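## Task

Take the glass tube lying on the shelved bench by the window and set it upright, fully seated, in a free well of the rack by the door. It fails if any tube reaches the floor, if glass breaks (a drop of more than a few centimetres, about one well's depth, or a hard knock), or if the robot topples or ends up tilted. Every other tube must stay fully seated in its rack. The parked cart, pedal bin and stool can be shifted. At the end, release the tube and move the robot away from it.

## Robot and tools

ROBOT. One robot, one arm: a TidyBot++ wheeled base (0.54 m long, 0.50 m wide, 0.38 m tall) on four driven casters, carrying a seven-joint arm that ends in a two-finger gripper. The shoulder sits 0.12 m ahead of the base centre, 0.68 m up. Cameras: base_camera (fixed on the base, looking forward and down) and wrist_camera (on the hand, looking along it). At the start the arm is folded with the hand pointing down.

FRAMES. Base frame: origin on the floor below the base centre, x ahead, y to the left, z up. hand_pose is reported in it, for the point between the finger pads; the hand's own z runs out along the fingers and its y is the closing direction. The odometry frame is the base frame as it stood when the scene began; base_odometry heading is positive to the left, -3.142 to 3.142. base_tilt is in degrees, positive when leaning forward or right.

execute_actions. Argument actions: a list holding zero or one action. An empty list only reports state and pictures. An action may contain:
- base: exactly one relative move from where the base now is. translate_m (metres, forward positive, -2 to 2), strafe_m (metres, left positive, -2 to 2), or rotate_rad (radians, counter-clockwise from above positive, -6.3 to 6.3). Very long single moves may be refused; split them.
- joints: absolute targets by name, radians. joint_1_rad any angle (whole arm about vertical; positive is clockwise from above, opposite to rotate_rad); joint_2_rad shoulder -2.249 to 2.249; joint_3_rad any angle; joint_4_rad elbow -2.579 to 2.579; joint_5_rad any angle; joint_6_rad wrist -2.099 to 2.099; joint_7_rad any angle (hand roll; with the hand down, positive is counter-clockwise from above, and at 1.57 the fingers part toward the robot's left and right). gripper_pos 0 (open, about 85 mm gap) to 1 (closed, squeezing hard). Unbounded joints go the short way, so turn big amounts in steps below half a turn.
- speeds: optional caps for this action only, keyed translate_m, strafe_m (0.05 to 0.5 m/s) or rotate_rad (0.1 to 1.57 rad/s); defaults are the top values.
Omitted joints or base may keep chasing old targets. Any unknown key or out-of-range number refuses the whole call. cameras: list of base_camera, wrist_camera or all; [] gives none; omitted gives all.

wait: seconds, 0 to 10; nothing new is commanded. zoom_image: camera plus region [x0, y0, x1, y1] in pixels of that camera's latest image, at most 504 by 504. read_manual: section "licences" only; moves nothing. finished_scene: scene, the number of the current scene; final, only once the tube is in place and the hand clear.

ARM GEOMETRY. Upper arm 0.42 m, forearm 0.31 m, hand 0.31 m to the hand point. With joint_1_rad 0, joint_3_rad 3.14, joint_5_rad 0 the arm stays in the base's x-z plane; tilts from vertical (forward positive) are joint_2 for the upper arm, joint_2 - joint_4 for the forearm, joint_2 - joint_4 - joint_6 for the hand. Forward reach from the shoulder is the sum of length x sin(tilt), height the sum of length x cos(tilt). A downward hand reaches at most about 0.94 m above the floor, and only near the base. Closed fingertips stick out about 20 mm beyond the hand point.

RESULTS. joint_positions, hand_pose, base_odometry, base_tilt, motor_effort (percent of maximum, bracketed value is the peak during the last action), and a pictures line naming the images in order. base_status and joint_status per motion: done; off_target (stopped short, may still push); contact_stop or time_out (target dropped, holding in place); not_followed, with a line joint command not followed and a cause, when a self-collision check withheld the arm targets (it may retry them later). on_its_own lists things not commanded. For the gripper, done at 1 means empty; off_target means something is held at the reading shown. Base done only means wheels turned; a blocked base may have stopped short. ARM HIT means the arm struck the base or itself. MOTOR HOT warns of heat; OVER-TEMPERATURE FAULT means the arm sagged from overheating, and affected keys read limit_stop_at_motor_heat, so resend them. A torque fault (joints 1-4 at 104.5 N m, 5-7 at 51.3 N m) freezes the arm and gripper for 10 s.

ACCURACY. Friction and load leave joints a little off; the hand may be 1-2 cm from where targets say. To correct, send each joint its last command plus (wanted minus read), but while holding the tube never command the read angle, or the arm sinks. Odometry drifts and counts slip. Trust the camera images for true positions; calibrations are approximate.

AVOID. Drops over a few centimetres, knocks on glass, tubes on the floor, hard pushes into furniture, driving while the arm is snagged high up (the robot can tip), and long holds with a load that heat the motors. Lower the tube slowly into the well until seated, open, lift clear, then back away.

Each tool is called after "Emit:" as name(argument=value, ...) on one line, values as JSON.

## Session

Emit:
execute_actions(actions=[])

Scene clock: 0.00 s.
base_odometry: x=+0.000 y=+0.000 heading=+0.000 (m, m, rad; odometry frame)
base_tilt: forward=-0.2 right=+0.0 (deg)
base_status: not commanded
joint_positions: joint_1_rad=+0.024 joint_2_rad=-0.376 joint_3_rad=+3.173 joint_4_rad=-2.517 joint_5_rad=-0.047 joint_6_rad=-0.922 joint_7_rad=+1.521 gripper_pos=+0.000
joint_status: not commanded
motor_effort: joint_1_rad=-1 joint_2_rad=-2 joint_3_rad=+1 joint_4_rad=+17 joint_5_rad=-1 joint_6_rad=+1 joint_7_rad=+0 (%)
hand_pose: x=+0.2545 y=+0.0070 z=+0.5936 quat_wxyz=(-0.025, +0.997, -0.065, +0.039) (m; base frame)
pictures: base_camera, wrist_camera
Images, in order (width x height): base_camera 644x364, wrist_camera 644x476.

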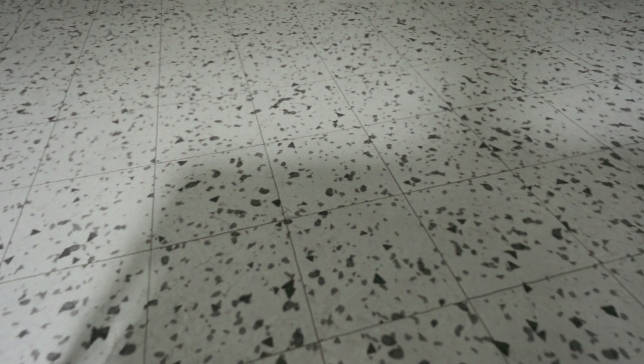

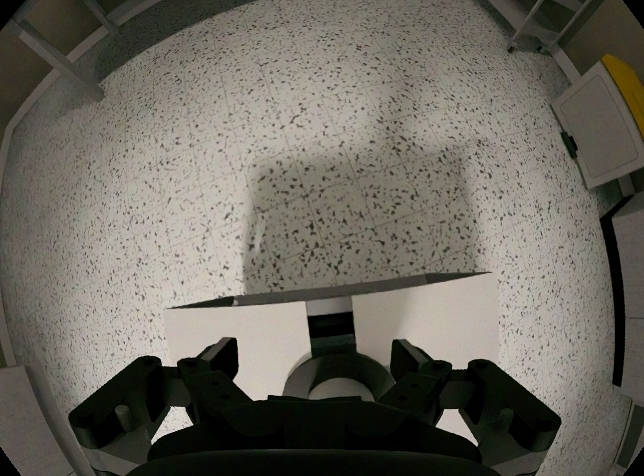

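Emit:
execute_actions(actions=[{"joints":{"joint_2_rad":-0.376,"joint_4_rad":-1.9,"joint_6_rad":-0.2}}], cameras=["wrist_camera"])

Emit:
execute_actions(actions=[{"joints":{"joint_1_rad":2.1}}], cameras=["wrist_camera"])

Emit:
execute_actions(actions=[{"joints":{"joint_1_rad":4.2}}], cameras=["wrist_camera"])

Scene clock: 7.13 s.
base_odometry: x=+0.000 y=+0.000 heading=+0.000 (m, m, rad; odometry frame)
base_tilt: forward=-0.2 right=+0.0 (deg)
base_status: not commanded
joint_positions: joint_1_rad=+0.024 joint_2_rad=-0.376 joint_3_rad=+3.173 joint_4_rad=-1.911 joint_5_rad=-0.047 joint_6_rad=-0.233 joint_7_rad=+1.521 gripper_pos=+0.000
joint_status: all done
motor_effort: joint_1_rad=+0(0) joint_2_rad=-9(9) joint_3_rad=+1(1) joint_4_rad=+24(24) joint_5_rad=+0(0) joint_6_rad=+8(8) joint_7_rad=+0(1) (%)
hand_pose: x=+0.5838 y=-0.0237 z=+1.0238 quat_wxyz=(-0.022, +0.771, -0.058, +0.634) (m; base frame)
pictures: wrist_camera
camera_calibration (this result's frames):
wrist_camera: T_world_to_cam=[[-0.0773165, -0.991367, -0.10589, 0.13125], [-0.163199, 0.11736, -0.979588, 1.16278], [0.983559, -0.0584572, -0.170864, -0.269278], [0, 0, 0, 1]] pos_world=[0.464762, -0.0220882, 1.10693]
Images, in order (width x height): wrist_camera 644x476.

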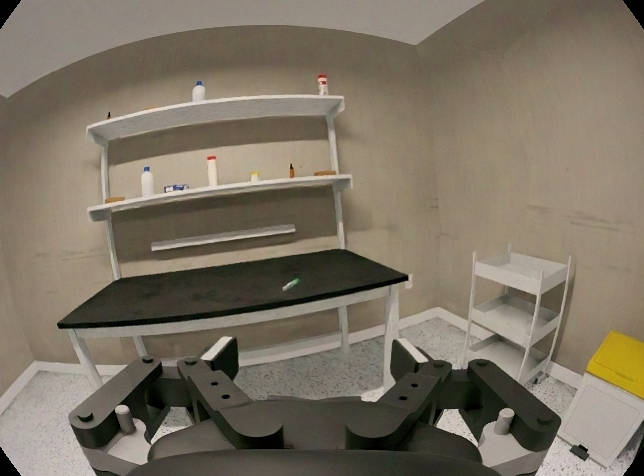

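Scene clock: 10.30 s.
base_odometry: x=+0.000 y=+0.000 heading=+0.000 (m, m, rad; odometry frame)
base_tilt: forward=-0.2 right=+0.0 (deg)
base_status: not commanded
joint_positions: joint_1_rad=+2.090 joint_2_rad=-0.376 joint_3_rad=+3.173 joint_4_rad=-1.911 joint_5_rad=-0.047 joint_6_rad=-0.233 joint_7_rad=+1.521 gripper_pos=+0.000
joint_status: all done
motor_effort: joint_1_rad=+0(2) joint_2_rad=-9(10) joint_3_rad=+1(0) joint_4_rad=+24(24) joint_5_rad=+0(0) joint_6_rad=+8(8) joint_7_rad=+0(0) (%)
hand_pose: x=-0.1227 y=-0.3977 z=+1.0238 quat_wxyz=(+0.533, +0.345, -0.692, +0.344) (m; base frame)
pictures: wrist_camera
camera_calibration (this result's frames):
wrist_camera: T_world_to_cam=[[-0.835516, 0.539166, -0.10589, 0.221475], [0.180818, 0.0878168, -0.979588, 1.12184], [-0.518862, -0.837609, -0.170863, -0.0904901], [0, 0, 0, 1]] pos_world=[-0.0647549, -0.293724, 1.10693]
Images, in order (width x height): wrist_camera 644x476.

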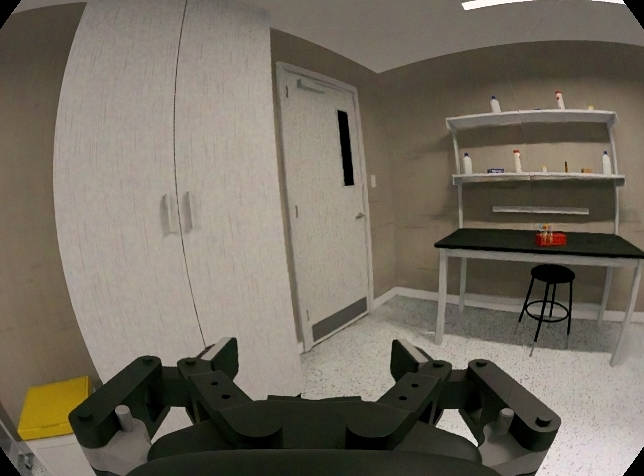

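Scene clock: 13.50 s.
base_odometry: x=+0.000 y=+0.000 heading=+0.000 (m, m, rad; odometry frame)
base_tilt: forward=-0.2 right=+0.1 (deg)
base_status: not commanded
joint_positions: joint_1_rad=+4.190 joint_2_rad=-0.376 joint_3_rad=+3.173 joint_4_rad=-1.911 joint_5_rad=-0.047 joint_6_rad=-0.233 joint_7_rad=+1.521 gripper_pos=+0.000
joint_status: all done
motor_effort: joint_1_rad=-1(0) joint_2_rad=-9(10) joint_3_rad=+1(0) joint_4_rad=+24(24) joint_5_rad=+0(0) joint_6_rad=+9(8) joint_7_rad=+0(0) (%)
hand_pose: x=-0.1023 y=+0.4095 z=+1.0238 quat_wxyz=(+0.564, -0.428, -0.644, -0.291) (m; base frame)
pictures: wrist_camera
camera_calibration (this result's frames):
wrist_camera: T_world_to_cam=[[0.887269, 0.448933, -0.10589, 0.0164635], [-0.0155027, -0.200416, -0.979588, 1.1452], [-0.460991, 0.8708, -0.170863, -0.0973766], [0, 0, 0, 1]] pos_world=[-0.0417436, 0.306922, 1.10693]
Images, in order (width x height): wrist_camera 644x476.

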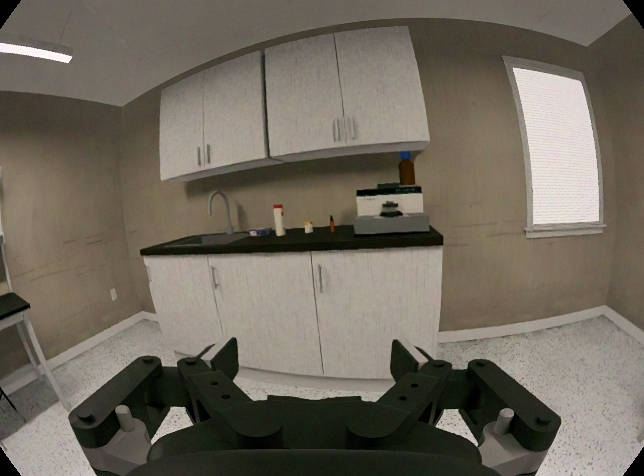

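Emit:
execute_actions(actions=[{"base":{"translate_m":0.6},"joints":{"joint_1_rad":0.0,"joint_6_rad":-0.7}}])

Scene clock: 20.93 s.
base_odometry: x=+0.600 y=+0.000 heading=+0.000 (m, m, rad; odometry frame)
base_tilt: forward=-0.3 right=+0.0 (deg)
base_status: done
joint_positions: joint_1_rad=+6.273 joint_2_rad=-0.376 joint_3_rad=+3.173 joint_4_rad=-1.911 joint_5_rad=-0.047 joint_6_rad=-0.662 joint_7_rad=+1.521 gripper_pos=+0.000
joint_status: all done
motor_effort: joint_1_rad=+0(1) joint_2_rad=-8(11) joint_3_rad=+1(2) joint_4_rad=+23(25) joint_5_rad=+0(1) joint_6_rad=+7(9) joint_7_rad=-1(0) (%)
hand_pose: x=+0.5315 y=+0.0004 z=+0.9025 quat_wxyz=(+0.034, -0.889, +0.043, -0.454) (m; base frame)
pictures: base_camera, wrist_camera
camera_calibration (this result's frames):
wrist_camera: T_world_to_cam=[[-0.0604375, -0.994065, -0.0904523, 0.115284], [-0.561606, 0.108779, -0.820223, 1.10048], [0.825195, 0.00122633, -0.564847, 0.202587], [0, 0, 0, 1]] pos_world=[0.457831, -0.00535793, 1.0275]
Images, in order (width x height): base_camera 644x364, wrist_camera 644x476.

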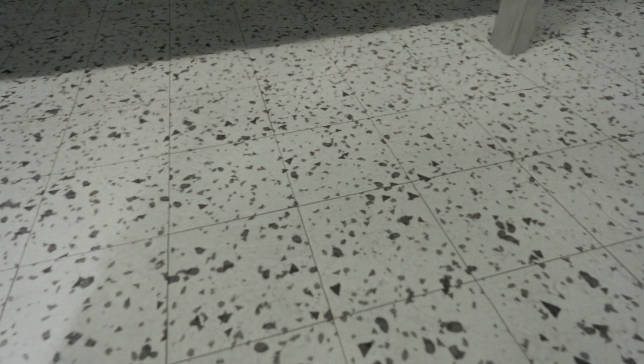

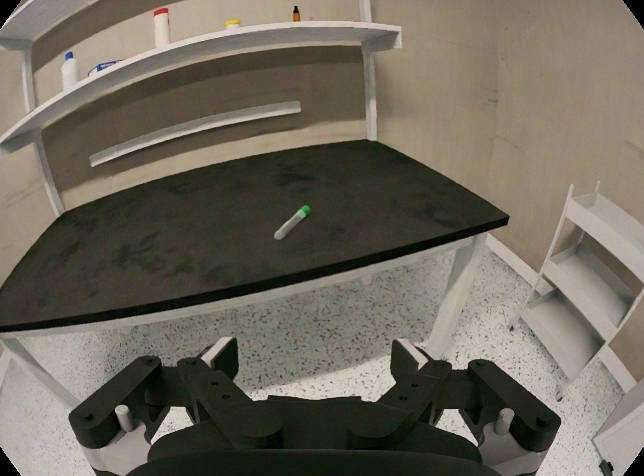

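Emit:
execute_actions(actions=[{"joints":{"joint_1_rad":-0.09,"joint_2_rad":0.533,"joint_3_rad":3.14,"joint_4_rad":-0.647,"joint_5_rad":0,"joint_6_rad":-1.96,"joint_7_rad":0.96}}], cameras=[])

Emit:
execute_actions(actions=[{"base":{"translate_m":0.35}}])

Scene clock: 40.10 s.
base_odometry: x=+0.600 y=+0.000 heading=+0.000 (m, m, rad; odometry frame)
base_tilt: forward=-0.2 right=+0.0 (deg)
base_status: not commanded
joint_positions: joint_1_rad=+6.207 joint_2_rad=+0.527 joint_3_rad=+3.160 joint_4_rad=-0.664 joint_5_rad=-0.025 joint_6_rad=-1.923 joint_7_rad=+1.001 gripper_pos=+0.000
joint_status: all done
motor_effort: joint_1_rad=-1(1) joint_2_rad=-34(35) joint_3_rad=+1(1) joint_4_rad=+17(24) joint_5_rad=+0(0) joint_6_rad=+1(7) joint_7_rad=+0(1) (%)
hand_pose: x=+0.6298 y=+0.0410 z=+0.8509 quat_wxyz=(+0.011, -0.969, +0.248, -0.011) (m; base frame)
pictures: none
No camera images: the call's "cameras" was empty. Leave "cameras" out to get every camera's image.

Scene clock: 42.13 s.
base_odometry: x=+0.950 y=+0.001 heading=+0.001 (m, m, rad; odometry frame)
base_tilt: forward=-0.2 right=+0.0 (deg)
base_status: done
joint_positions: joint_1_rad=+6.206 joint_2_rad=+0.537 joint_3_rad=+3.159 joint_4_rad=-0.662 joint_5_rad=-0.025 joint_6_rad=-1.925 joint_7_rad=+1.001 gripper_pos=+0.000
joint_status: not commanded
motor_effort: joint_1_rad=+0(2) joint_2_rad=-35(38) joint_3_rad=+0(0) joint_4_rad=+17(18) joint_5_rad=+0(0) joint_6_rad=+0(1) joint_7_rad=+0(0) (%)
hand_pose: x=+0.6310 y=+0.0418 z=+0.8462 quat_wxyz=(+0.009, -0.969, +0.247, -0.006) (m; base frame)
pictures: base_camera, wrist_camera
camera_calibration (this result's frames):
wrist_camera: T_world_to_cam=[[-0.480013, -0.877251, -0.00423289, 0.34431], [-0.876697, 0.479872, -0.0335589, 0.623405], [0.0314708, -0.0123978, -0.999428, 0.957731], [0, 0, 0, 1]] pos_world=[0.68167, 0.014766, 0.979561]
Images, in order (width x height): base_camera 644x364, wrist_camera 644x476.

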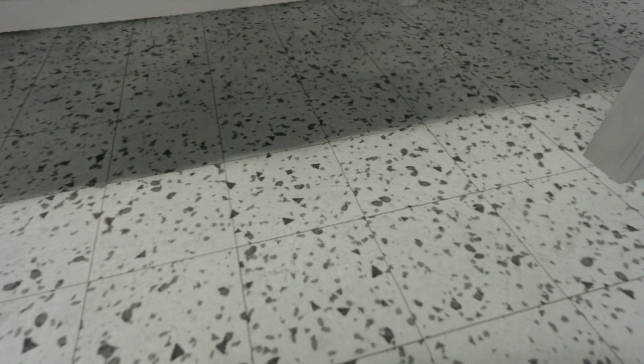

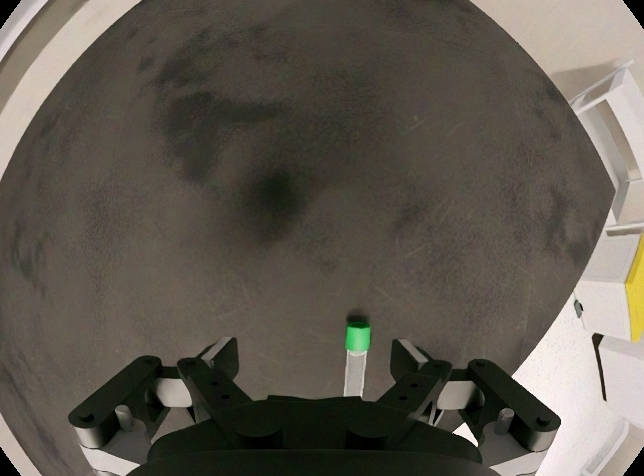

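Emit:
execute_actions(actions=[{"base":{"translate_m":-0.073},"joints":{"joint_2_rad":0.485,"joint_4_rad":-0.98,"joint_6_rad":-1.70}}], cameras=["wrist_camera"])

Scene clock: 48.67 s.
base_odometry: x=+0.877 y=+0.001 heading=+0.001 (m, m, rad; odometry frame)
base_tilt: forward=-0.2 right=+0.1 (deg)
base_status: done
joint_positions: joint_1_rad=+6.205 joint_2_rad=+0.492 joint_3_rad=+3.159 joint_4_rad=-0.967 joint_5_rad=-0.024 joint_6_rad=-1.737 joint_7_rad=+1.001 gripper_pos=+0.000
joint_status: all done
motor_effort: joint_1_rad=+0(2) joint_2_rad=-34(38) joint_3_rad=+1(0) joint_4_rad=+18(19) joint_5_rad=+0(0) joint_6_rad=+0(0) joint_7_rad=-1(0) (%)
hand_pose: x=+0.6118 y=+0.0403 z=+0.7768 quat_wxyz=(-0.001, -0.968, +0.249, +0.028) (m; base frame)
pictures: wrist_camera
camera_calibration (this result's frames):
wrist_camera: T_world_to_cam=[[-0.483106, -0.874933, 0.0331825, 0.3062], [-0.874641, 0.483989, 0.0275293, 0.556053], [-0.0401463, -0.0157232, -0.99907, 0.932713], [0, 0, 0, 1]] pos_world=[0.671719, 0.0134465, 0.906377]
Images, in order (width x height): wrist_camera 644x476.

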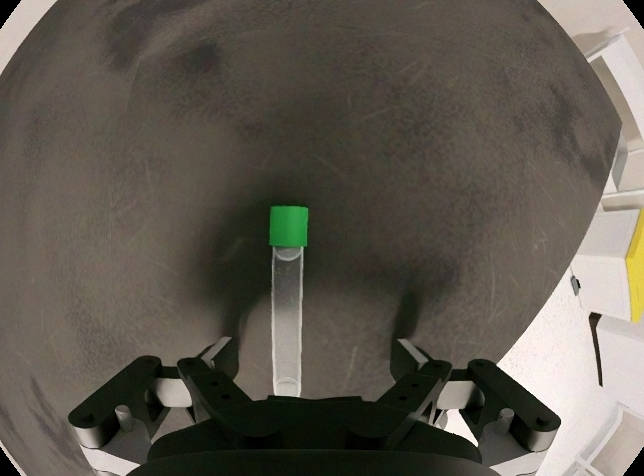

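Emit:
execute_actions(actions=[{"base":{"translate_m":0.028},"joints":{"joint_1_rad":-0.11,"joint_2_rad":0.475,"joint_4_rad":-1.04,"joint_6_rad":-1.62}}], cameras=["wrist_camera"])

Scene clock: 54.83 s.
base_odometry: x=+0.905 y=+0.001 heading=+0.001 (m, m, rad; odometry frame)
base_tilt: forward=-0.2 right=+0.1 (deg)
base_status: done
joint_positions: joint_1_rad=+6.186 joint_2_rad=+0.475 joint_3_rad=+3.159 joint_4_rad=-1.024 joint_5_rad=-0.020 joint_6_rad=-1.658 joint_7_rad=+1.001 gripper_pos=+0.000
joint_status: all done
motor_effort: joint_1_rad=+0(3) joint_2_rad=-31(37) joint_3_rad=+0(1) joint_4_rad=+16(19) joint_5_rad=-1(1) joint_6_rad=+0(2) joint_7_rad=+0(0) (%)
hand_pose: x=+0.6181 y=+0.0496 z=+0.7672 quat_wxyz=(+0.004, -0.971, +0.241, +0.009) (m; base frame)
pictures: wrist_camera
camera_calibration (this result's frames):
wrist_camera: T_world_to_cam=[[-0.468183, -0.883512, 0.0145181, 0.323196], [-0.883631, 0.468125, -0.00734781, 0.590487], [-0.000304409, -0.0162688, -0.999868, 0.899524], [0, 0, 0, 1]] pos_world=[0.673361, 0.0237598, 0.899051]
Images, in order (width x height): wrist_camera 644x476.

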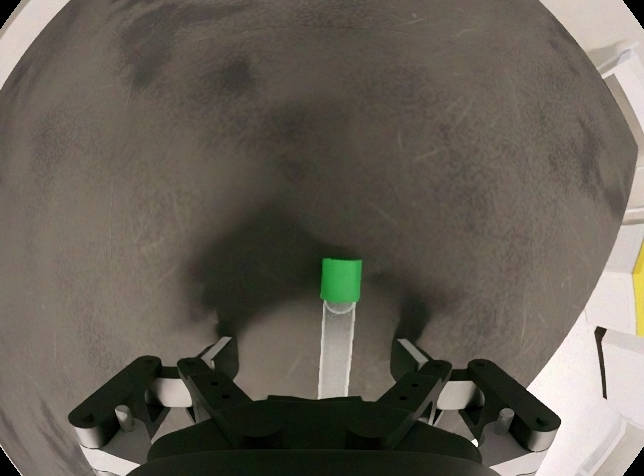

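Emit:
execute_actions(actions=[{"joints":{"joint_2_rad":0.48,"joint_4_rad":-1.08,"joint_6_rad":-1.57}}], cameras=["wrist_camera"])

Emit:
execute_actions(actions=[{"joints":{"gripper_pos":1}}], cameras=["wrist_camera"])

Scene clock: 58.77 s.
base_odometry: x=+0.905 y=+0.001 heading=+0.001 (m, m, rad; odometry frame)
base_tilt: forward=-0.2 right=+0.0 (deg)
base_status: not commanded
joint_positions: joint_1_rad=+6.186 joint_2_rad=+0.457 joint_3_rad=+3.159 joint_4_rad=-1.051 joint_5_rad=-0.020 joint_6_rad=-1.618 joint_7_rad=+1.001 gripper_pos=+0.000
joint_status: all done
motor_effort: joint_1_rad=+0(1) joint_2_rad=-27(33) joint_3_rad=+0(0) joint_4_rad=+16(18) joint_5_rad=-1(0) joint_6_rad=+2(2) joint_7_rad=+0(0) (%)
hand_pose: x=+0.6212 y=+0.0497 z=+0.7679 quat_wxyz=(+0.009, -0.971, +0.241, -0.006) (m; base frame)
pictures: wrist_camera
camera_calibration (this result's frames):
wrist_camera: T_world_to_cam=[[-0.469003, -0.883193, -0.00259679, 0.338424], [-0.882661, 0.46882, -0.0334308, 0.612516], [0.0307433, -0.0133871, -0.999438, 0.880386], [0, 0, 0, 1]] pos_world=[0.6723, 0.0235195, 0.901247]
Images, in order (width x height): wrist_camera 644x476.

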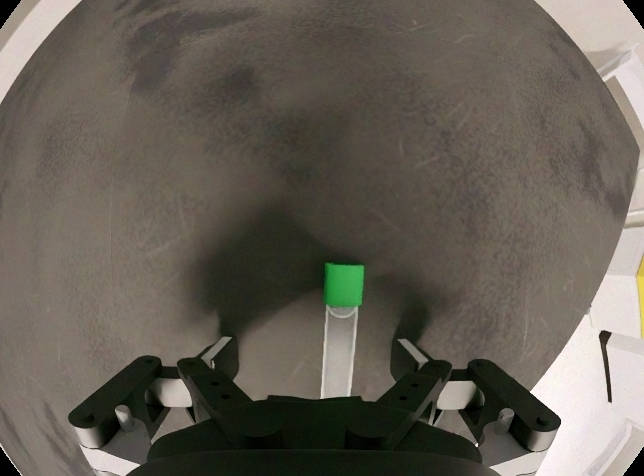

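Scene clock: 59.87 s.
base_odometry: x=+0.905 y=+0.001 heading=+0.001 (m, m, rad; odometry frame)
base_tilt: forward=-0.2 right=+0.0 (deg)
base_status: not commanded
joint_positions: joint_1_rad=+6.186 joint_2_rad=+0.431 joint_3_rad=+3.158 joint_4_rad=-1.051 joint_5_rad=-0.006 joint_6_rad=-1.617 joint_7_rad=+1.001 gripper_pos=+0.871
joint_status: gripper_pos off_target (ended at +0.871, target +1.000)
motor_effort: joint_1_rad=-2(3) joint_2_rad=-24(27) joint_3_rad=+0(1) joint_4_rad=+14(15) joint_5_rad=-2(3) joint_6_rad=+1(3) joint_7_rad=+0(1) (%)
hand_pose: x=+0.6195 y=+0.0452 z=+0.7810 quat_wxyz=(+0.006, -0.970, +0.241, -0.021) (m; base frame)
pictures: wrist_camera
camera_calibration (this result's frames):
wrist_camera: T_world_to_cam=[[-0.469747, -0.882783, -0.00564088, 0.336414], [-0.880841, 0.469119, -0.0636093, 0.635983], [0.0587995, -0.0249115, -0.997959, 0.875489], [0, 0, 0, 1]] pos_world=[0.666751, 0.0204385, 0.916054]
Images, in order (width x height): wrist_camera 644x476.

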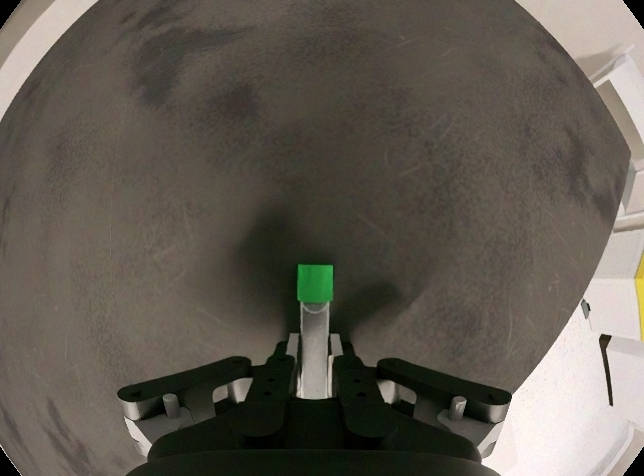

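Emit:
execute_actions(actions=[{"joints":{"joint_2_rad":0.45,"joint_4_rad":-0.75,"joint_6_rad":-1.9}}], cameras=[])

Emit:
execute_actions(actions=[{"base":{"translate_m":-0.5},"joints":{"joint_1_rad":0,"joint_2_rad":0.0,"joint_4_rad":-1.6,"joint_6_rad":0.03,"joint_7_rad":1.57}}])

Emit:
execute_actions(actions=[{"base":{"rotate_rad":-2.1}}])

Scene clock: 64.67 s.
base_odometry: x=+0.905 y=+0.001 heading=+0.001 (m, m, rad; odometry frame)
base_tilt: forward=-0.3 right=+0.0 (deg)
base_status: not commanded
joint_positions: joint_1_rad=+6.185 joint_2_rad=+0.449 joint_3_rad=+3.157 joint_4_rad=-0.762 joint_5_rad=-0.006 joint_6_rad=-1.864 joint_7_rad=+1.001 gripper_pos=+0.871
joint_status: all done
motor_effort: joint_1_rad=-1(1) joint_2_rad=-32(37) joint_3_rad=+0(0) joint_4_rad=+18(20) joint_5_rad=+0(1) joint_6_rad=+1(2) joint_7_rad=+0(1) (%)
hand_pose: x=+0.6146 y=+0.0463 z=+0.8608 quat_wxyz=(+0.010, -0.970, +0.239, -0.032) (m; base frame)
pictures: none
No camera images: the call's "cameras" was empty. Leave "cameras" out to get every camera's image.

Scene clock: 67.23 s.
base_odometry: x=+0.405 y=+0.000 heading=+0.001 (m, m, rad; odometry frame)
base_tilt: forward=-0.2 right=+0.1 (deg)
base_status: done
joint_positions: joint_1_rad=+6.269 joint_2_rad=-0.001 joint_3_rad=+3.156 joint_4_rad=-1.584 joint_5_rad=-0.006 joint_6_rad=-0.004 joint_7_rad=+1.530 gripper_pos=+0.871
joint_status: all done
motor_effort: joint_1_rad=+0(2) joint_2_rad=-23(36) joint_3_rad=+1(1) joint_4_rad=+25(25) joint_5_rad=+0(1) joint_6_rad=+9(8) joint_7_rad=+0(0) (%)
hand_pose: x=+0.7442 y=+0.0010 z=+1.0937 quat_wxyz=(+0.016, -0.713, +0.017, -0.701) (m; base frame)
pictures: base_camera, wrist_camera
camera_calibration (this result's frames):
wrist_camera: T_world_to_cam=[[-0.0182962, -0.998648, -0.0486536, 0.0689512], [0.0108739, 0.0484601, -0.998766, 1.14608], [0.999773, -0.0188027, 0.00997254, -0.623533], [0, 0, 0, 1]] pos_world=[0.612191, 0.00159456, 1.15424]
Images, in order (width x height): base_camera 644x364, wrist_camera 644x476.

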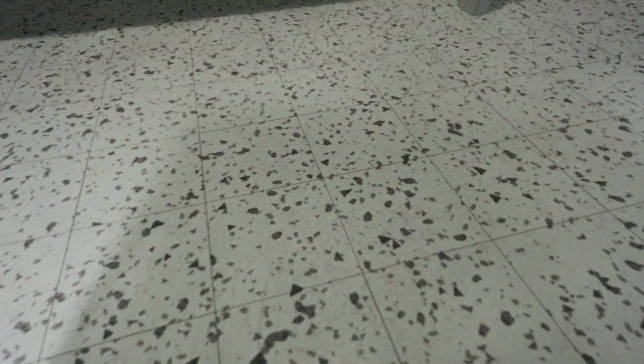

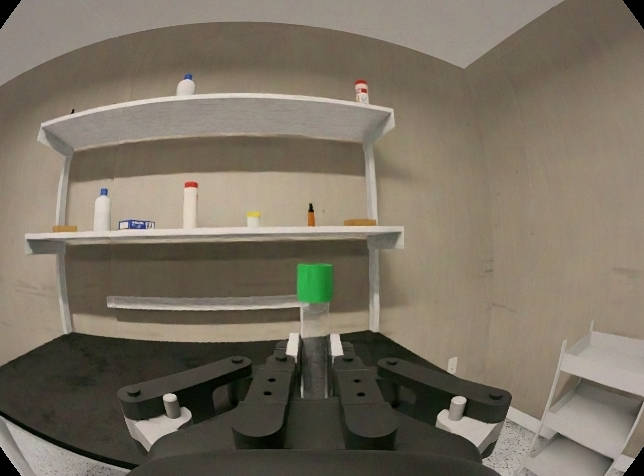

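Scene clock: 69.93 s.
base_odometry: x=+0.405 y=+0.000 heading=-2.099 (m, m, rad; odometry frame)
base_tilt: forward=-0.2 right=+0.1 (deg)
base_status: done
joint_positions: joint_1_rad=+6.284 joint_2_rad=+0.010 joint_3_rad=+3.146 joint_4_rad=-1.585 joint_5_rad=-0.006 joint_6_rad=-0.004 joint_7_rad=+1.530 gripper_pos=+0.871
joint_status: not commanded
motor_effort: joint_1_rad=+0(3) joint_2_rad=-23(27) joint_3_rad=+0(4) joint_4_rad=+24(25) joint_5_rad=+0(0) joint_6_rad=+9(9) joint_7_rad=+1(1) (%)
hand_pose: x=+0.7487 y=-0.0017 z=+1.0865 quat_wxyz=(+0.015, -0.717, +0.019, -0.697) (m; base frame)
pictures: base_camera, wrist_camera
camera_calibration (this result's frames):
wrist_camera: T_world_to_cam=[[-0.023185, -0.99856, -0.0483849, 0.0693443], [-0.000464794, 0.0484087, -0.998828, 1.14748], [0.999731, -0.0231353, -0.00158648, -0.615397], [0, 0, 0, 1]] pos_world=[0.617373, -0.000540912, 1.14851]
Images, in order (width x height): base_camera 644x364, wrist_camera 644x476.

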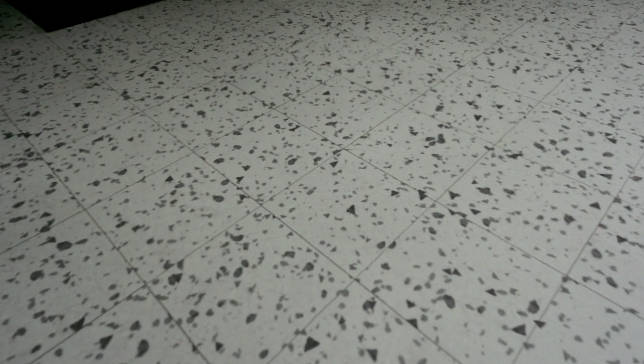

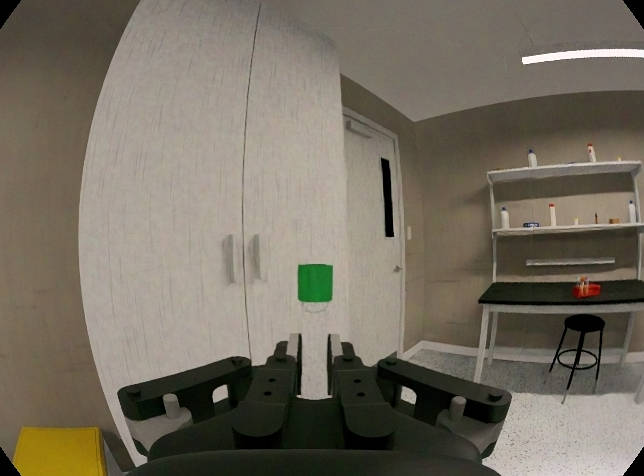

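Emit:
execute_actions(actions=[{"base":{"rotate_rad":-0.84}}], cameras=[])

Emit:
execute_actions(actions=[{"base":{"translate_m":1.0},"joints":{"joint_2_rad":-0.2,"joint_4_rad":-2.0,"joint_6_rad":0.23}}])

Scene clock: 75.83 s.
base_odometry: x=+0.405 y=+0.000 heading=-2.938 (m, m, rad; odometry frame)
base_tilt: forward=-0.2 right=+0.1 (deg)
base_status: done
joint_positions: joint_1_rad=+6.289 joint_2_rad=+0.010 joint_3_rad=+3.146 joint_4_rad=-1.585 joint_5_rad=-0.006 joint_6_rad=-0.004 joint_7_rad=+1.530 gripper_pos=+0.871
joint_status: not commanded
motor_effort: joint_1_rad=-1(3) joint_2_rad=-23(25) joint_3_rad=+1(3) joint_4_rad=+24(25) joint_5_rad=+0(0) joint_6_rad=+9(9) joint_7_rad=+0(1) (%)
hand_pose: x=+0.7487 y=-0.0054 z=+1.0865 quat_wxyz=(+0.013, -0.716, +0.021, -0.697) (m; base frame)
pictures: none
No camera images: the call's "cameras" was empty. Leave "cameras" out to get every camera's image.

Scene clock: 79.20 s.
base_odometry: x=-0.575 y=-0.200 heading=-2.939 (m, m, rad; odometry frame)
base_tilt: forward=-0.2 right=+0.0 (deg)
base_status: done
joint_positions: joint_1_rad=+6.289 joint_2_rad=-0.193 joint_3_rad=+3.146 joint_4_rad=-1.987 joint_5_rad=-0.006 joint_6_rad=+0.193 joint_7_rad=+1.530 gripper_pos=+0.871
joint_status: all done
motor_effort: joint_1_rad=+0(2) joint_2_rad=-15(24) joint_3_rad=+1(0) joint_4_rad=+24(25) joint_5_rad=+0(0) joint_6_rad=+9(9) joint_7_rad=-1(1) (%)
hand_pose: x=+0.6561 y=-0.0051 z=+1.0160 quat_wxyz=(+0.013, -0.717, +0.021, -0.696) (m; base frame)
pictures: base_camera, wrist_camera
camera_calibration (this result's frames):
wrist_camera: T_world_to_cam=[[-0.030214, -0.998335, -0.0491372, 0.0658535], [-0.00224719, 0.0492274, -0.998785, 1.07835], [0.999541, -0.0300668, -0.0037308, -0.52075], [0, 0, 0, 1]] pos_world=[0.524924, -0.00299783, 1.07833]
Images, in order (width x height): base_camera 644x364, wrist_camera 644x476.

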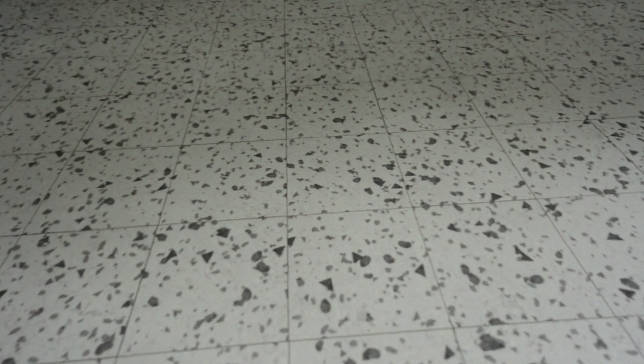

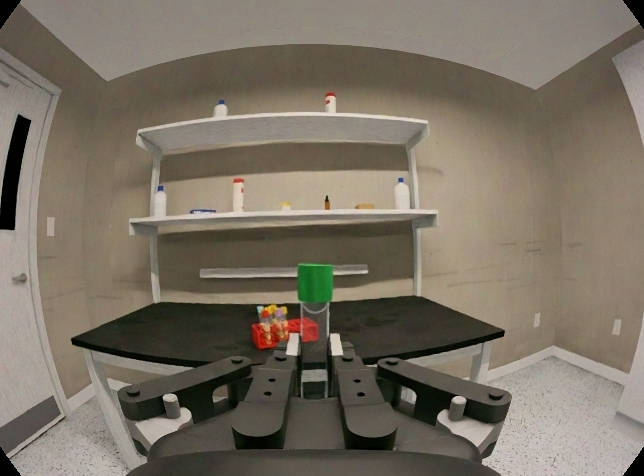

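Emit:
execute_actions(actions=[{"base":{"strafe_m":0.0},"joints":{"joint_1_rad":-0.6,"joint_6_rad":-0.2}}], cameras=["wrist_camera"])

Scene clock: 82.90 s.
base_odometry: x=-0.575 y=-0.200 heading=-2.940 (m, m, rad; odometry frame)
base_tilt: forward=-0.2 right=+0.1 (deg)
base_status: done
joint_positions: joint_1_rad=+5.693 joint_2_rad=-0.193 joint_3_rad=+3.146 joint_4_rad=-1.987 joint_5_rad=-0.006 joint_6_rad=-0.164 joint_7_rad=+1.530 gripper_pos=+0.871
joint_status: all done
motor_effort: joint_1_rad=+0(1) joint_2_rad=-14(16) joint_3_rad=+1(2) joint_4_rad=+23(24) joint_5_rad=+0(0) joint_6_rad=+8(9) joint_7_rad=+0(0) (%)
hand_pose: x=+0.5465 y=+0.2857 z=+0.9078 quat_wxyz=(+0.175, -0.800, -0.221, -0.530) (m; base frame)
pictures: wrist_camera
camera_calibration (this result's frames):
wrist_camera: T_world_to_cam=[[0.524887, -0.850231, -0.0400237, -0.00644107], [-0.320525, -0.153877, -0.934658, 1.12941], [0.788516, 0.503418, -0.353288, -0.122685], [0, 0, 0, 1]] pos_world=[0.462124, 0.230075, 1.01201]
Images, in order (width x height): wrist_camera 644x476.

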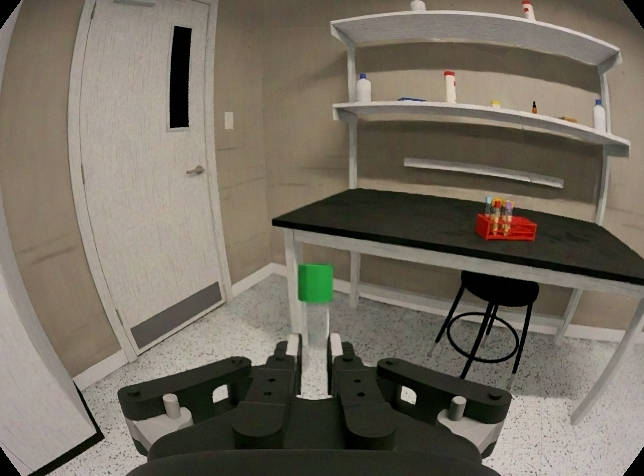

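Emit:
execute_actions(actions=[{"base":{"strafe_m":0.1},"joints":{"joint_1_rad":0,"joint_6_rad":0.0}}], cameras=[])

Emit:
execute_actions(actions=[{"base":{"translate_m":0.45}}])

Scene clock: 87.90 s.
base_odometry: x=-0.555 y=-0.299 heading=-2.940 (m, m, rad; odometry frame)
base_tilt: forward=-0.2 right=+0.1 (deg)
base_status: done
joint_positions: joint_1_rad=+6.274 joint_2_rad=-0.194 joint_3_rad=+3.143 joint_4_rad=-1.987 joint_5_rad=-0.006 joint_6_rad=-0.038 joint_7_rad=+1.530 gripper_pos=+0.871
joint_status: all done
motor_effort: joint_1_rad=+0(3) joint_2_rad=-15(17) joint_3_rad=+1(2) joint_4_rad=+24(24) joint_5_rad=+0(0) joint_6_rad=+9(9) joint_7_rad=+0(1) (%)
hand_pose: x=+0.6452 y=+0.0054 z=+0.9453 quat_wxyz=(+0.017, -0.793, +0.016, -0.609) (m; base frame)
pictures: none
No camera images: the call's "cameras" was empty. Leave "cameras" out to get every camera's image.

Scene clock: 90.17 s.
base_odometry: x=-0.996 y=-0.389 heading=-2.939 (m, m, rad; odometry frame)
base_tilt: forward=-0.2 right=+0.0 (deg)
base_status: done
joint_positions: joint_1_rad=+6.274 joint_2_rad=-0.194 joint_3_rad=+3.143 joint_4_rad=-1.988 joint_5_rad=-0.006 joint_6_rad=-0.036 joint_7_rad=+1.530 gripper_pos=+0.871
joint_status: not commanded
motor_effort: joint_1_rad=+0(1) joint_2_rad=-15(18) joint_3_rad=+1(2) joint_4_rad=+24(25) joint_5_rad=+0(0) joint_6_rad=+8(9) joint_7_rad=+0(0) (%)
hand_pose: x=+0.6455 y=+0.0053 z=+0.9450 quat_wxyz=(+0.017, -0.793, +0.016, -0.609) (m; base frame)
pictures: base_camera, wrist_camera
camera_calibration (this result's frames):
wrist_camera: T_world_to_cam=[[-0.0210873, -0.998839, -0.0433133, 0.0610334], [-0.230702, 0.0470151, -0.971888, 1.12894], [0.972796, -0.010502, -0.231426, -0.277743], [0, 0, 0, 1]] pos_world=[0.531924, 0.00496834, 1.03557]
Images, in order (width x height): base_camera 644x364, wrist_camera 644x476.

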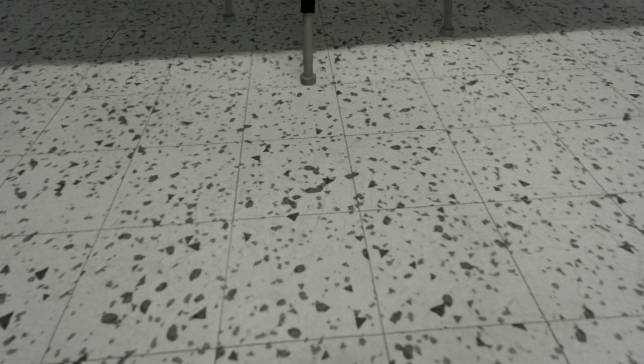

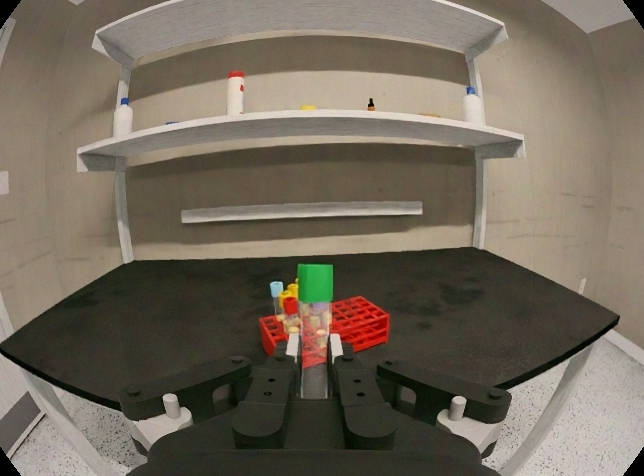

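Emit:
execute_actions(actions=[{"base":{"strafe_m":-0.065},"joints":{"joint_6_rad":0.2}}], cameras=[])

Emit:
execute_actions(actions=[{"base":{"translate_m":0.24}}])

Scene clock: 95.53 s.
base_odometry: x=-1.009 y=-0.325 heading=-2.939 (m, m, rad; odometry frame)
base_tilt: forward=-0.3 right=+0.2 (deg)
base_status: done
joint_positions: joint_1_rad=+6.279 joint_2_rad=-0.199 joint_3_rad=+3.143 joint_4_rad=-1.993 joint_5_rad=-0.006 joint_6_rad=+0.179 joint_7_rad=+1.530 gripper_pos=+0.871
joint_status: all done
motor_effort: joint_1_rad=+0(2) joint_2_rad=-15(16) joint_3_rad=+1(3) joint_4_rad=+24(26) joint_5_rad=+0(0) joint_6_rad=+8(11) joint_7_rad=+0(0) (%)
hand_pose: x=+0.6533 y=+0.0023 z=+1.0107 quat_wxyz=(+0.017, -0.723, +0.017, -0.691) (m; base frame)
pictures: none
No camera images: the call's "cameras" was empty. Leave "cameras" out to get every camera's image.

Scene clock: 97.30 s.
base_odometry: x=-1.244 y=-0.374 heading=-2.939 (m, m, rad; odometry frame)
base_tilt: forward=-0.2 right=+0.1 (deg)
base_status: done
joint_positions: joint_1_rad=+6.279 joint_2_rad=-0.194 joint_3_rad=+3.143 joint_4_rad=-1.993 joint_5_rad=-0.006 joint_6_rad=+0.179 joint_7_rad=+1.530 gripper_pos=+0.871
joint_status: not commanded
motor_effort: joint_1_rad=+0(1) joint_2_rad=-15(18) joint_3_rad=+1(2) joint_4_rad=+24(26) joint_5_rad=+0(0) joint_6_rad=+8(9) joint_7_rad=+0(0) (%)
hand_pose: x=+0.6550 y=+0.0023 z=+1.0078 quat_wxyz=(+0.017, -0.724, +0.017, -0.689) (m; base frame)
pictures: base_camera, wrist_camera
camera_calibration (this result's frames):
wrist_camera: T_world_to_cam=[[-0.0177509, -0.99868, -0.0481926, 0.0636888], [-0.0234334, 0.0486025, -0.998543, 1.08337], [0.999568, -0.0165958, -0.0242652, -0.49884], [0, 0, 0, 1]] pos_world=[0.525142, 0.00267147, 1.07276]
Images, in order (width x height): base_camera 644x364, wrist_camera 644x476.

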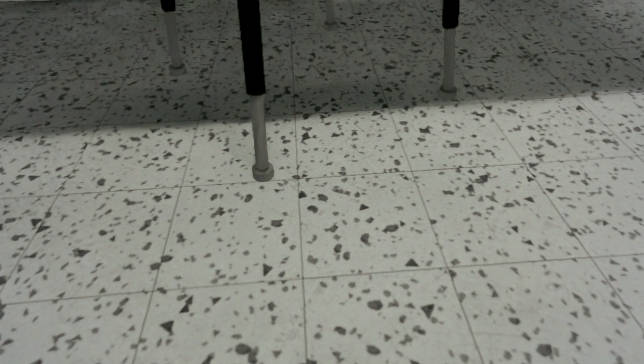

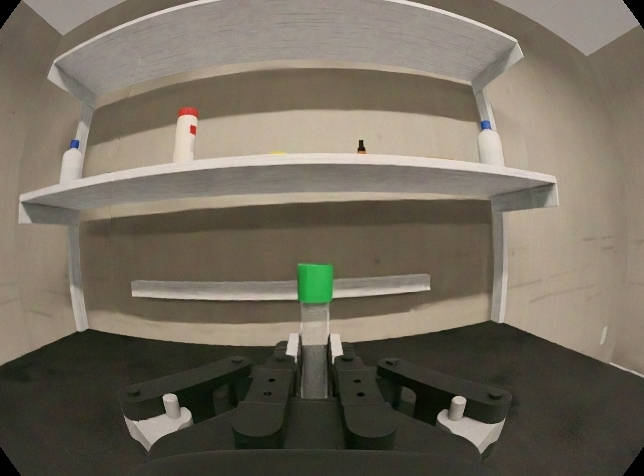

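Emit:
execute_actions(actions=[{"joints":{"joint_7_rad":3.1,"joint_6_rad":-0.3}}], cameras=["wrist_camera"])

Scene clock: 104.10 s.
base_odometry: x=-1.244 y=-0.374 heading=-2.939 (m, m, rad; odometry frame)
base_tilt: forward=-0.2 right=+0.0 (deg)
base_status: not commanded
joint_positions: joint_1_rad=+6.279 joint_2_rad=-0.194 joint_3_rad=+3.143 joint_4_rad=-1.993 joint_5_rad=-0.006 joint_6_rad=-0.269 joint_7_rad=+3.082 gripper_pos=+0.871
joint_status: all done
motor_effort: joint_1_rad=+0(0) joint_2_rad=-14(15) joint_3_rad=+1(1) joint_4_rad=+23(24) joint_5_rad=+0(0) joint_6_rad=+8(9) joint_7_rad=+1(1) (%)
hand_pose: x=+0.6176 y=+0.0031 z=+0.8748 quat_wxyz=(-0.348, -0.626, -0.589, -0.374) (m; base frame)
pictures: wrist_camera
camera_calibration (this result's frames):
wrist_camera: T_world_to_cam=[[0.461768, -0.0662495, 0.884523, -1.05758], [-0.00415877, -0.997358, -0.0725295, 0.130976], [0.886991, 0.0298132, -0.460823, -0.0134115], [0, 0, 0, 1]] pos_world=[0.500797, 0.0609656, 0.938774]
Images, in order (width x height): wrist_camera 644x476.

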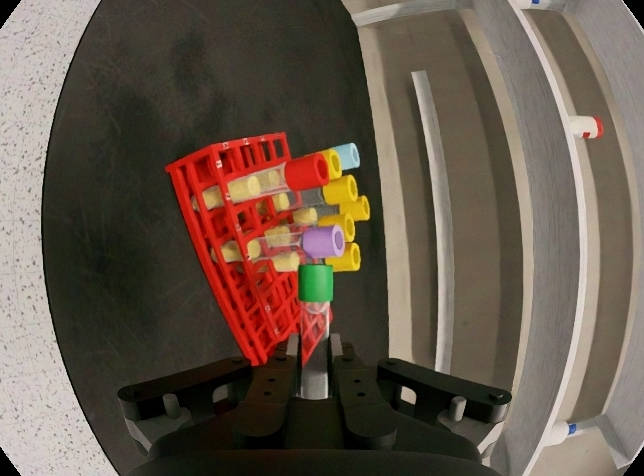

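Emit:
execute_actions(actions=[{"base":{"translate_m":-0.08},"joints":{"joint_7_rad":1.57}}], cameras=[])

Emit:
execute_actions(actions=[{"joints":{"joint_7_rad":0.0,"joint_6_rad":-0.5}}], cameras=["wrist_camera"])

Scene clock: 108.13 s.
base_odometry: x=-1.166 y=-0.358 heading=-2.939 (m, m, rad; odometry frame)
base_tilt: forward=-0.1 right=+0.0 (deg)
base_status: done
joint_positions: joint_1_rad=+6.279 joint_2_rad=-0.202 joint_3_rad=+3.143 joint_4_rad=-1.994 joint_5_rad=-0.006 joint_6_rad=-0.269 joint_7_rad=+1.588 gripper_pos=+0.871
joint_status: all done
motor_effort: joint_1_rad=-1(0) joint_2_rad=-14(18) joint_3_rad=+1(2) joint_4_rad=+23(24) joint_5_rad=+0(1) joint_6_rad=+8(9) joint_7_rad=+0(1) (%)
hand_pose: x=+0.6159 y=+0.0031 z=+0.8790 quat_wxyz=(-0.001, -0.857, -0.006, -0.515) (m; base frame)
pictures: none
No camera images: the call's "cameras" was empty. Leave "cameras" out to get every camera's image.

Scene clock: 109.90 s.
base_odometry: x=-1.166 y=-0.358 heading=-2.939 (m, m, rad; odometry frame)
base_tilt: forward=-0.2 right=+0.1 (deg)
base_status: not commanded
joint_positions: joint_1_rad=+6.279 joint_2_rad=-0.202 joint_3_rad=+3.143 joint_4_rad=-1.994 joint_5_rad=-0.006 joint_6_rad=-0.465 joint_7_rad=+0.018 gripper_pos=+0.871
joint_status: all done
motor_effort: joint_1_rad=-1(0) joint_2_rad=-13(14) joint_3_rad=+1(1) joint_4_rad=+22(24) joint_5_rad=+0(0) joint_6_rad=+7(8) joint_7_rad=-1(0) (%)
hand_pose: x=+0.5822 y=+0.0034 z=+0.8284 quat_wxyz=(+0.303, -0.644, +0.634, -0.304) (m; base frame)
pictures: wrist_camera
camera_calibration (this result's frames):
wrist_camera: T_world_to_cam=[[-0.645558, -0.0124443, -0.76361, 1.00961], [0.00872661, 0.999682, -0.023669, 0.0729446], [0.763662, -0.0219434, -0.645243, 0.221323], [0, 0, 0, 1]] pos_world=[0.482109, -0.0555009, 0.915483]
Images, in order (width x height): wrist_camera 644x476.

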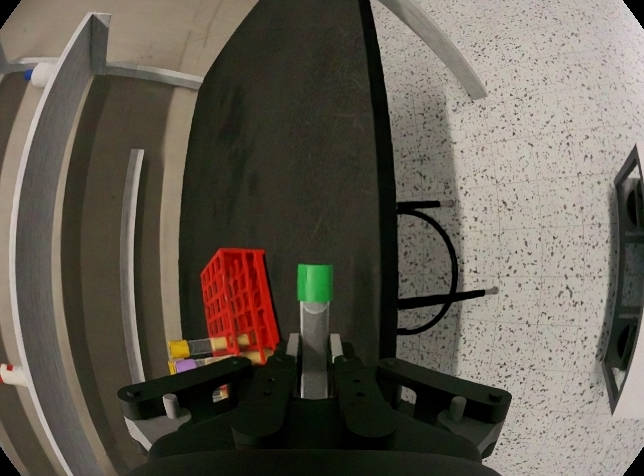

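Emit:
zoom_image(camera="wrist_camera", region=[160, 230, 320, 380])

Region (160, 230, 320, 380) of wrist_camera's 644x476 image, scaled by 3.150; it fills the top 472 rows of this view, and the rest is white.

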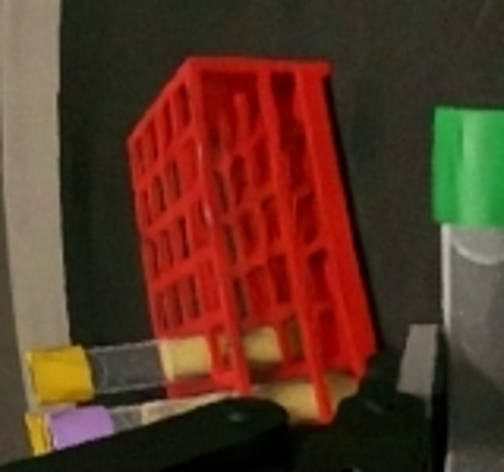

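Emit:
execute_actions(actions=[{"joints":{"joint_2_rad":0.35,"joint_4_rad":-0.75,"joint_6_rad":-1.75}}], cameras=[])

Emit:
execute_actions(actions=[{"base":{"translate_m":0.12}}], cameras=["wrist_camera"])

Scene clock: 119.67 s.
base_odometry: x=-1.166 y=-0.358 heading=-2.939 (m, m, rad; odometry frame)
base_tilt: forward=-0.2 right=+0.1 (deg)
base_status: not commanded
joint_positions: joint_1_rad=+6.279 joint_2_rad=+0.340 joint_3_rad=+3.143 joint_4_rad=-0.766 joint_5_rad=-0.006 joint_6_rad=-1.713 joint_7_rad=+0.018 gripper_pos=+0.871
joint_status: all done
motor_effort: joint_1_rad=+0(1) joint_2_rad=-29(29) joint_3_rad=+0(0) joint_4_rad=+18(24) joint_5_rad=+0(0) joint_6_rad=+3(6) joint_7_rad=+0(0) (%)
hand_pose: x=+0.6388 y=+0.0048 z=+0.9242 quat_wxyz=(+0.114, -0.706, +0.690, -0.112) (m; base frame)
pictures: none
No camera images: the call's "cameras" was empty. Leave "cameras" out to get every camera's image.

Scene clock: 121.10 s.
base_odometry: x=-1.284 y=-0.382 heading=-2.940 (m, m, rad; odometry frame)
base_tilt: forward=-0.1 right=+0.0 (deg)
base_status: done
joint_positions: joint_1_rad=+6.279 joint_2_rad=+0.354 joint_3_rad=+3.143 joint_4_rad=-0.765 joint_5_rad=-0.006 joint_6_rad=-1.715 joint_7_rad=+0.018 gripper_pos=+0.871
joint_status: not commanded
motor_effort: joint_1_rad=+1(2) joint_2_rad=-30(33) joint_3_rad=+0(0) joint_4_rad=+18(19) joint_5_rad=+0(0) joint_6_rad=+3(3) joint_7_rad=-1(0) (%)
hand_pose: x=+0.6418 y=+0.0048 z=+0.9169 quat_wxyz=(+0.109, -0.707, +0.691, -0.107) (m; base frame)
pictures: wrist_camera
camera_calibration (this result's frames):
wrist_camera: T_world_to_cam=[[-0.958031, -0.0201859, -0.285953, 0.878272], [-0.0133757, 0.999579, -0.025749, 0.0892135], [0.286353, -0.0208435, -0.957898, 0.825974], [0, 0, 0, 1]] pos_world=[0.606085, -0.054231, 1.04464]
Images, in order (width x height): wrist_camera 644x476.

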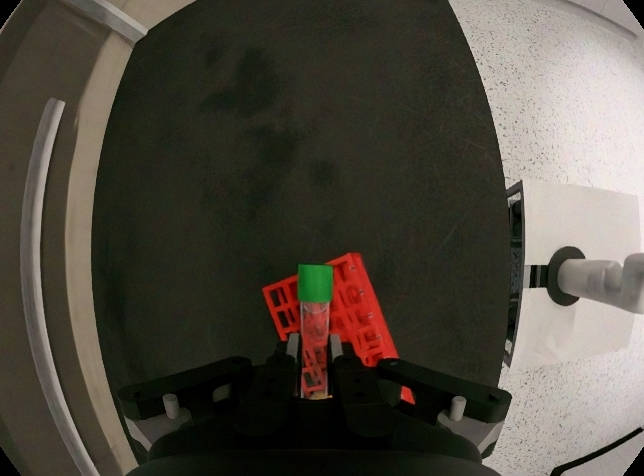

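Strafe right so the rack clears the tube in view.

Emit:
execute_actions(actions=[{"base":{"strafe_m":-0.0,"translate_m":0.07}}], cameras=["wrist_camera"])

Emit:
execute_actions(actions=[{"base":{"translate_m":0.07}}], cameras=["wrist_camera"])

Emit:
zoom_image(camera="wrist_camera", region=[280, 220, 480, 400])

action 0: "base" must hold exactly one of rotate_rad, strafe_m, translate_m; got {"strafe_m": -0.0, "translate_m": 0.07}

Scene clock: 128.63 s.
base_odometry: x=-1.353 y=-0.396 heading=-2.940 (m, m, rad; odometry frame)
base_tilt: forward=-0.2 right=+0.0 (deg)
base_status: done
joint_positions: joint_1_rad=+6.279 joint_2_rad=+0.355 joint_3_rad=+3.143 joint_4_rad=-0.765 joint_5_rad=-0.006 joint_6_rad=-1.716 joint_7_rad=+0.018 gripper_pos=+0.871
joint_status: not commanded
motor_effort: joint_1_rad=-1(3) joint_2_rad=-30(33) joint_3_rad=+0(0) joint_4_rad=+18(19) joint_5_rad=+0(0) joint_6_rad=+3(3) joint_7_rad=+1(0) (%)
hand_pose: x=+0.6420 y=+0.0048 z=+0.9164 quat_wxyz=(+0.109, -0.707, +0.691, -0.107) (m; base frame)
pictures: wrist_camera
camera_calibration (this result's frames):
wrist_camera: T_world_to_cam=[[-0.958317, -0.0201711, -0.284995, 0.87767], [-0.0133844, 0.999579, -0.0257413, 0.0892136], [0.285394, -0.0208539, -0.958183, 0.826392], [0, 0, 0, 1]] pos_world=[0.606433, -0.054239, 1.04426]
Images, in order (width x height): wrist_camera 644x476.

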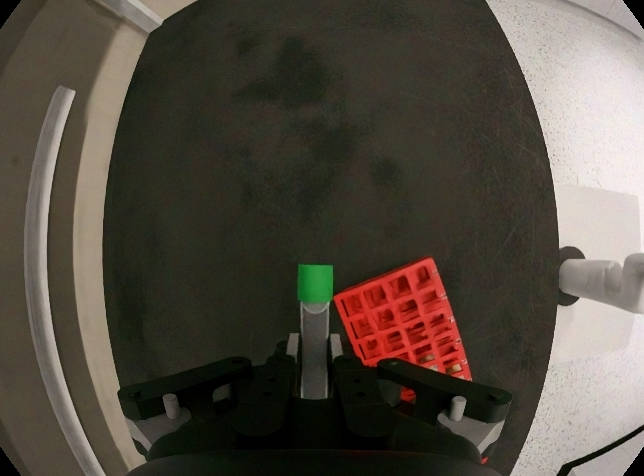

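Region (280, 220, 480, 400) of wrist_camera's 644x476 image, scaled by 2.520; it fills the top 454 rows of this view, and the rest is white.

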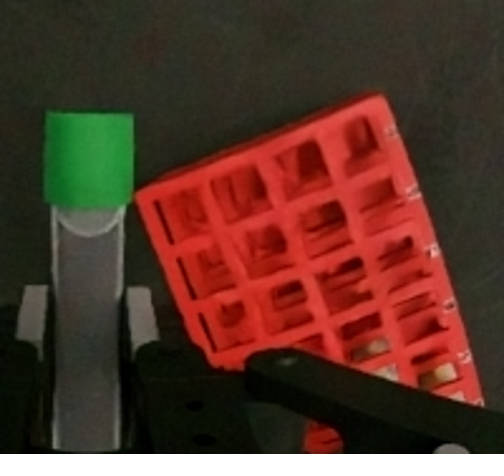

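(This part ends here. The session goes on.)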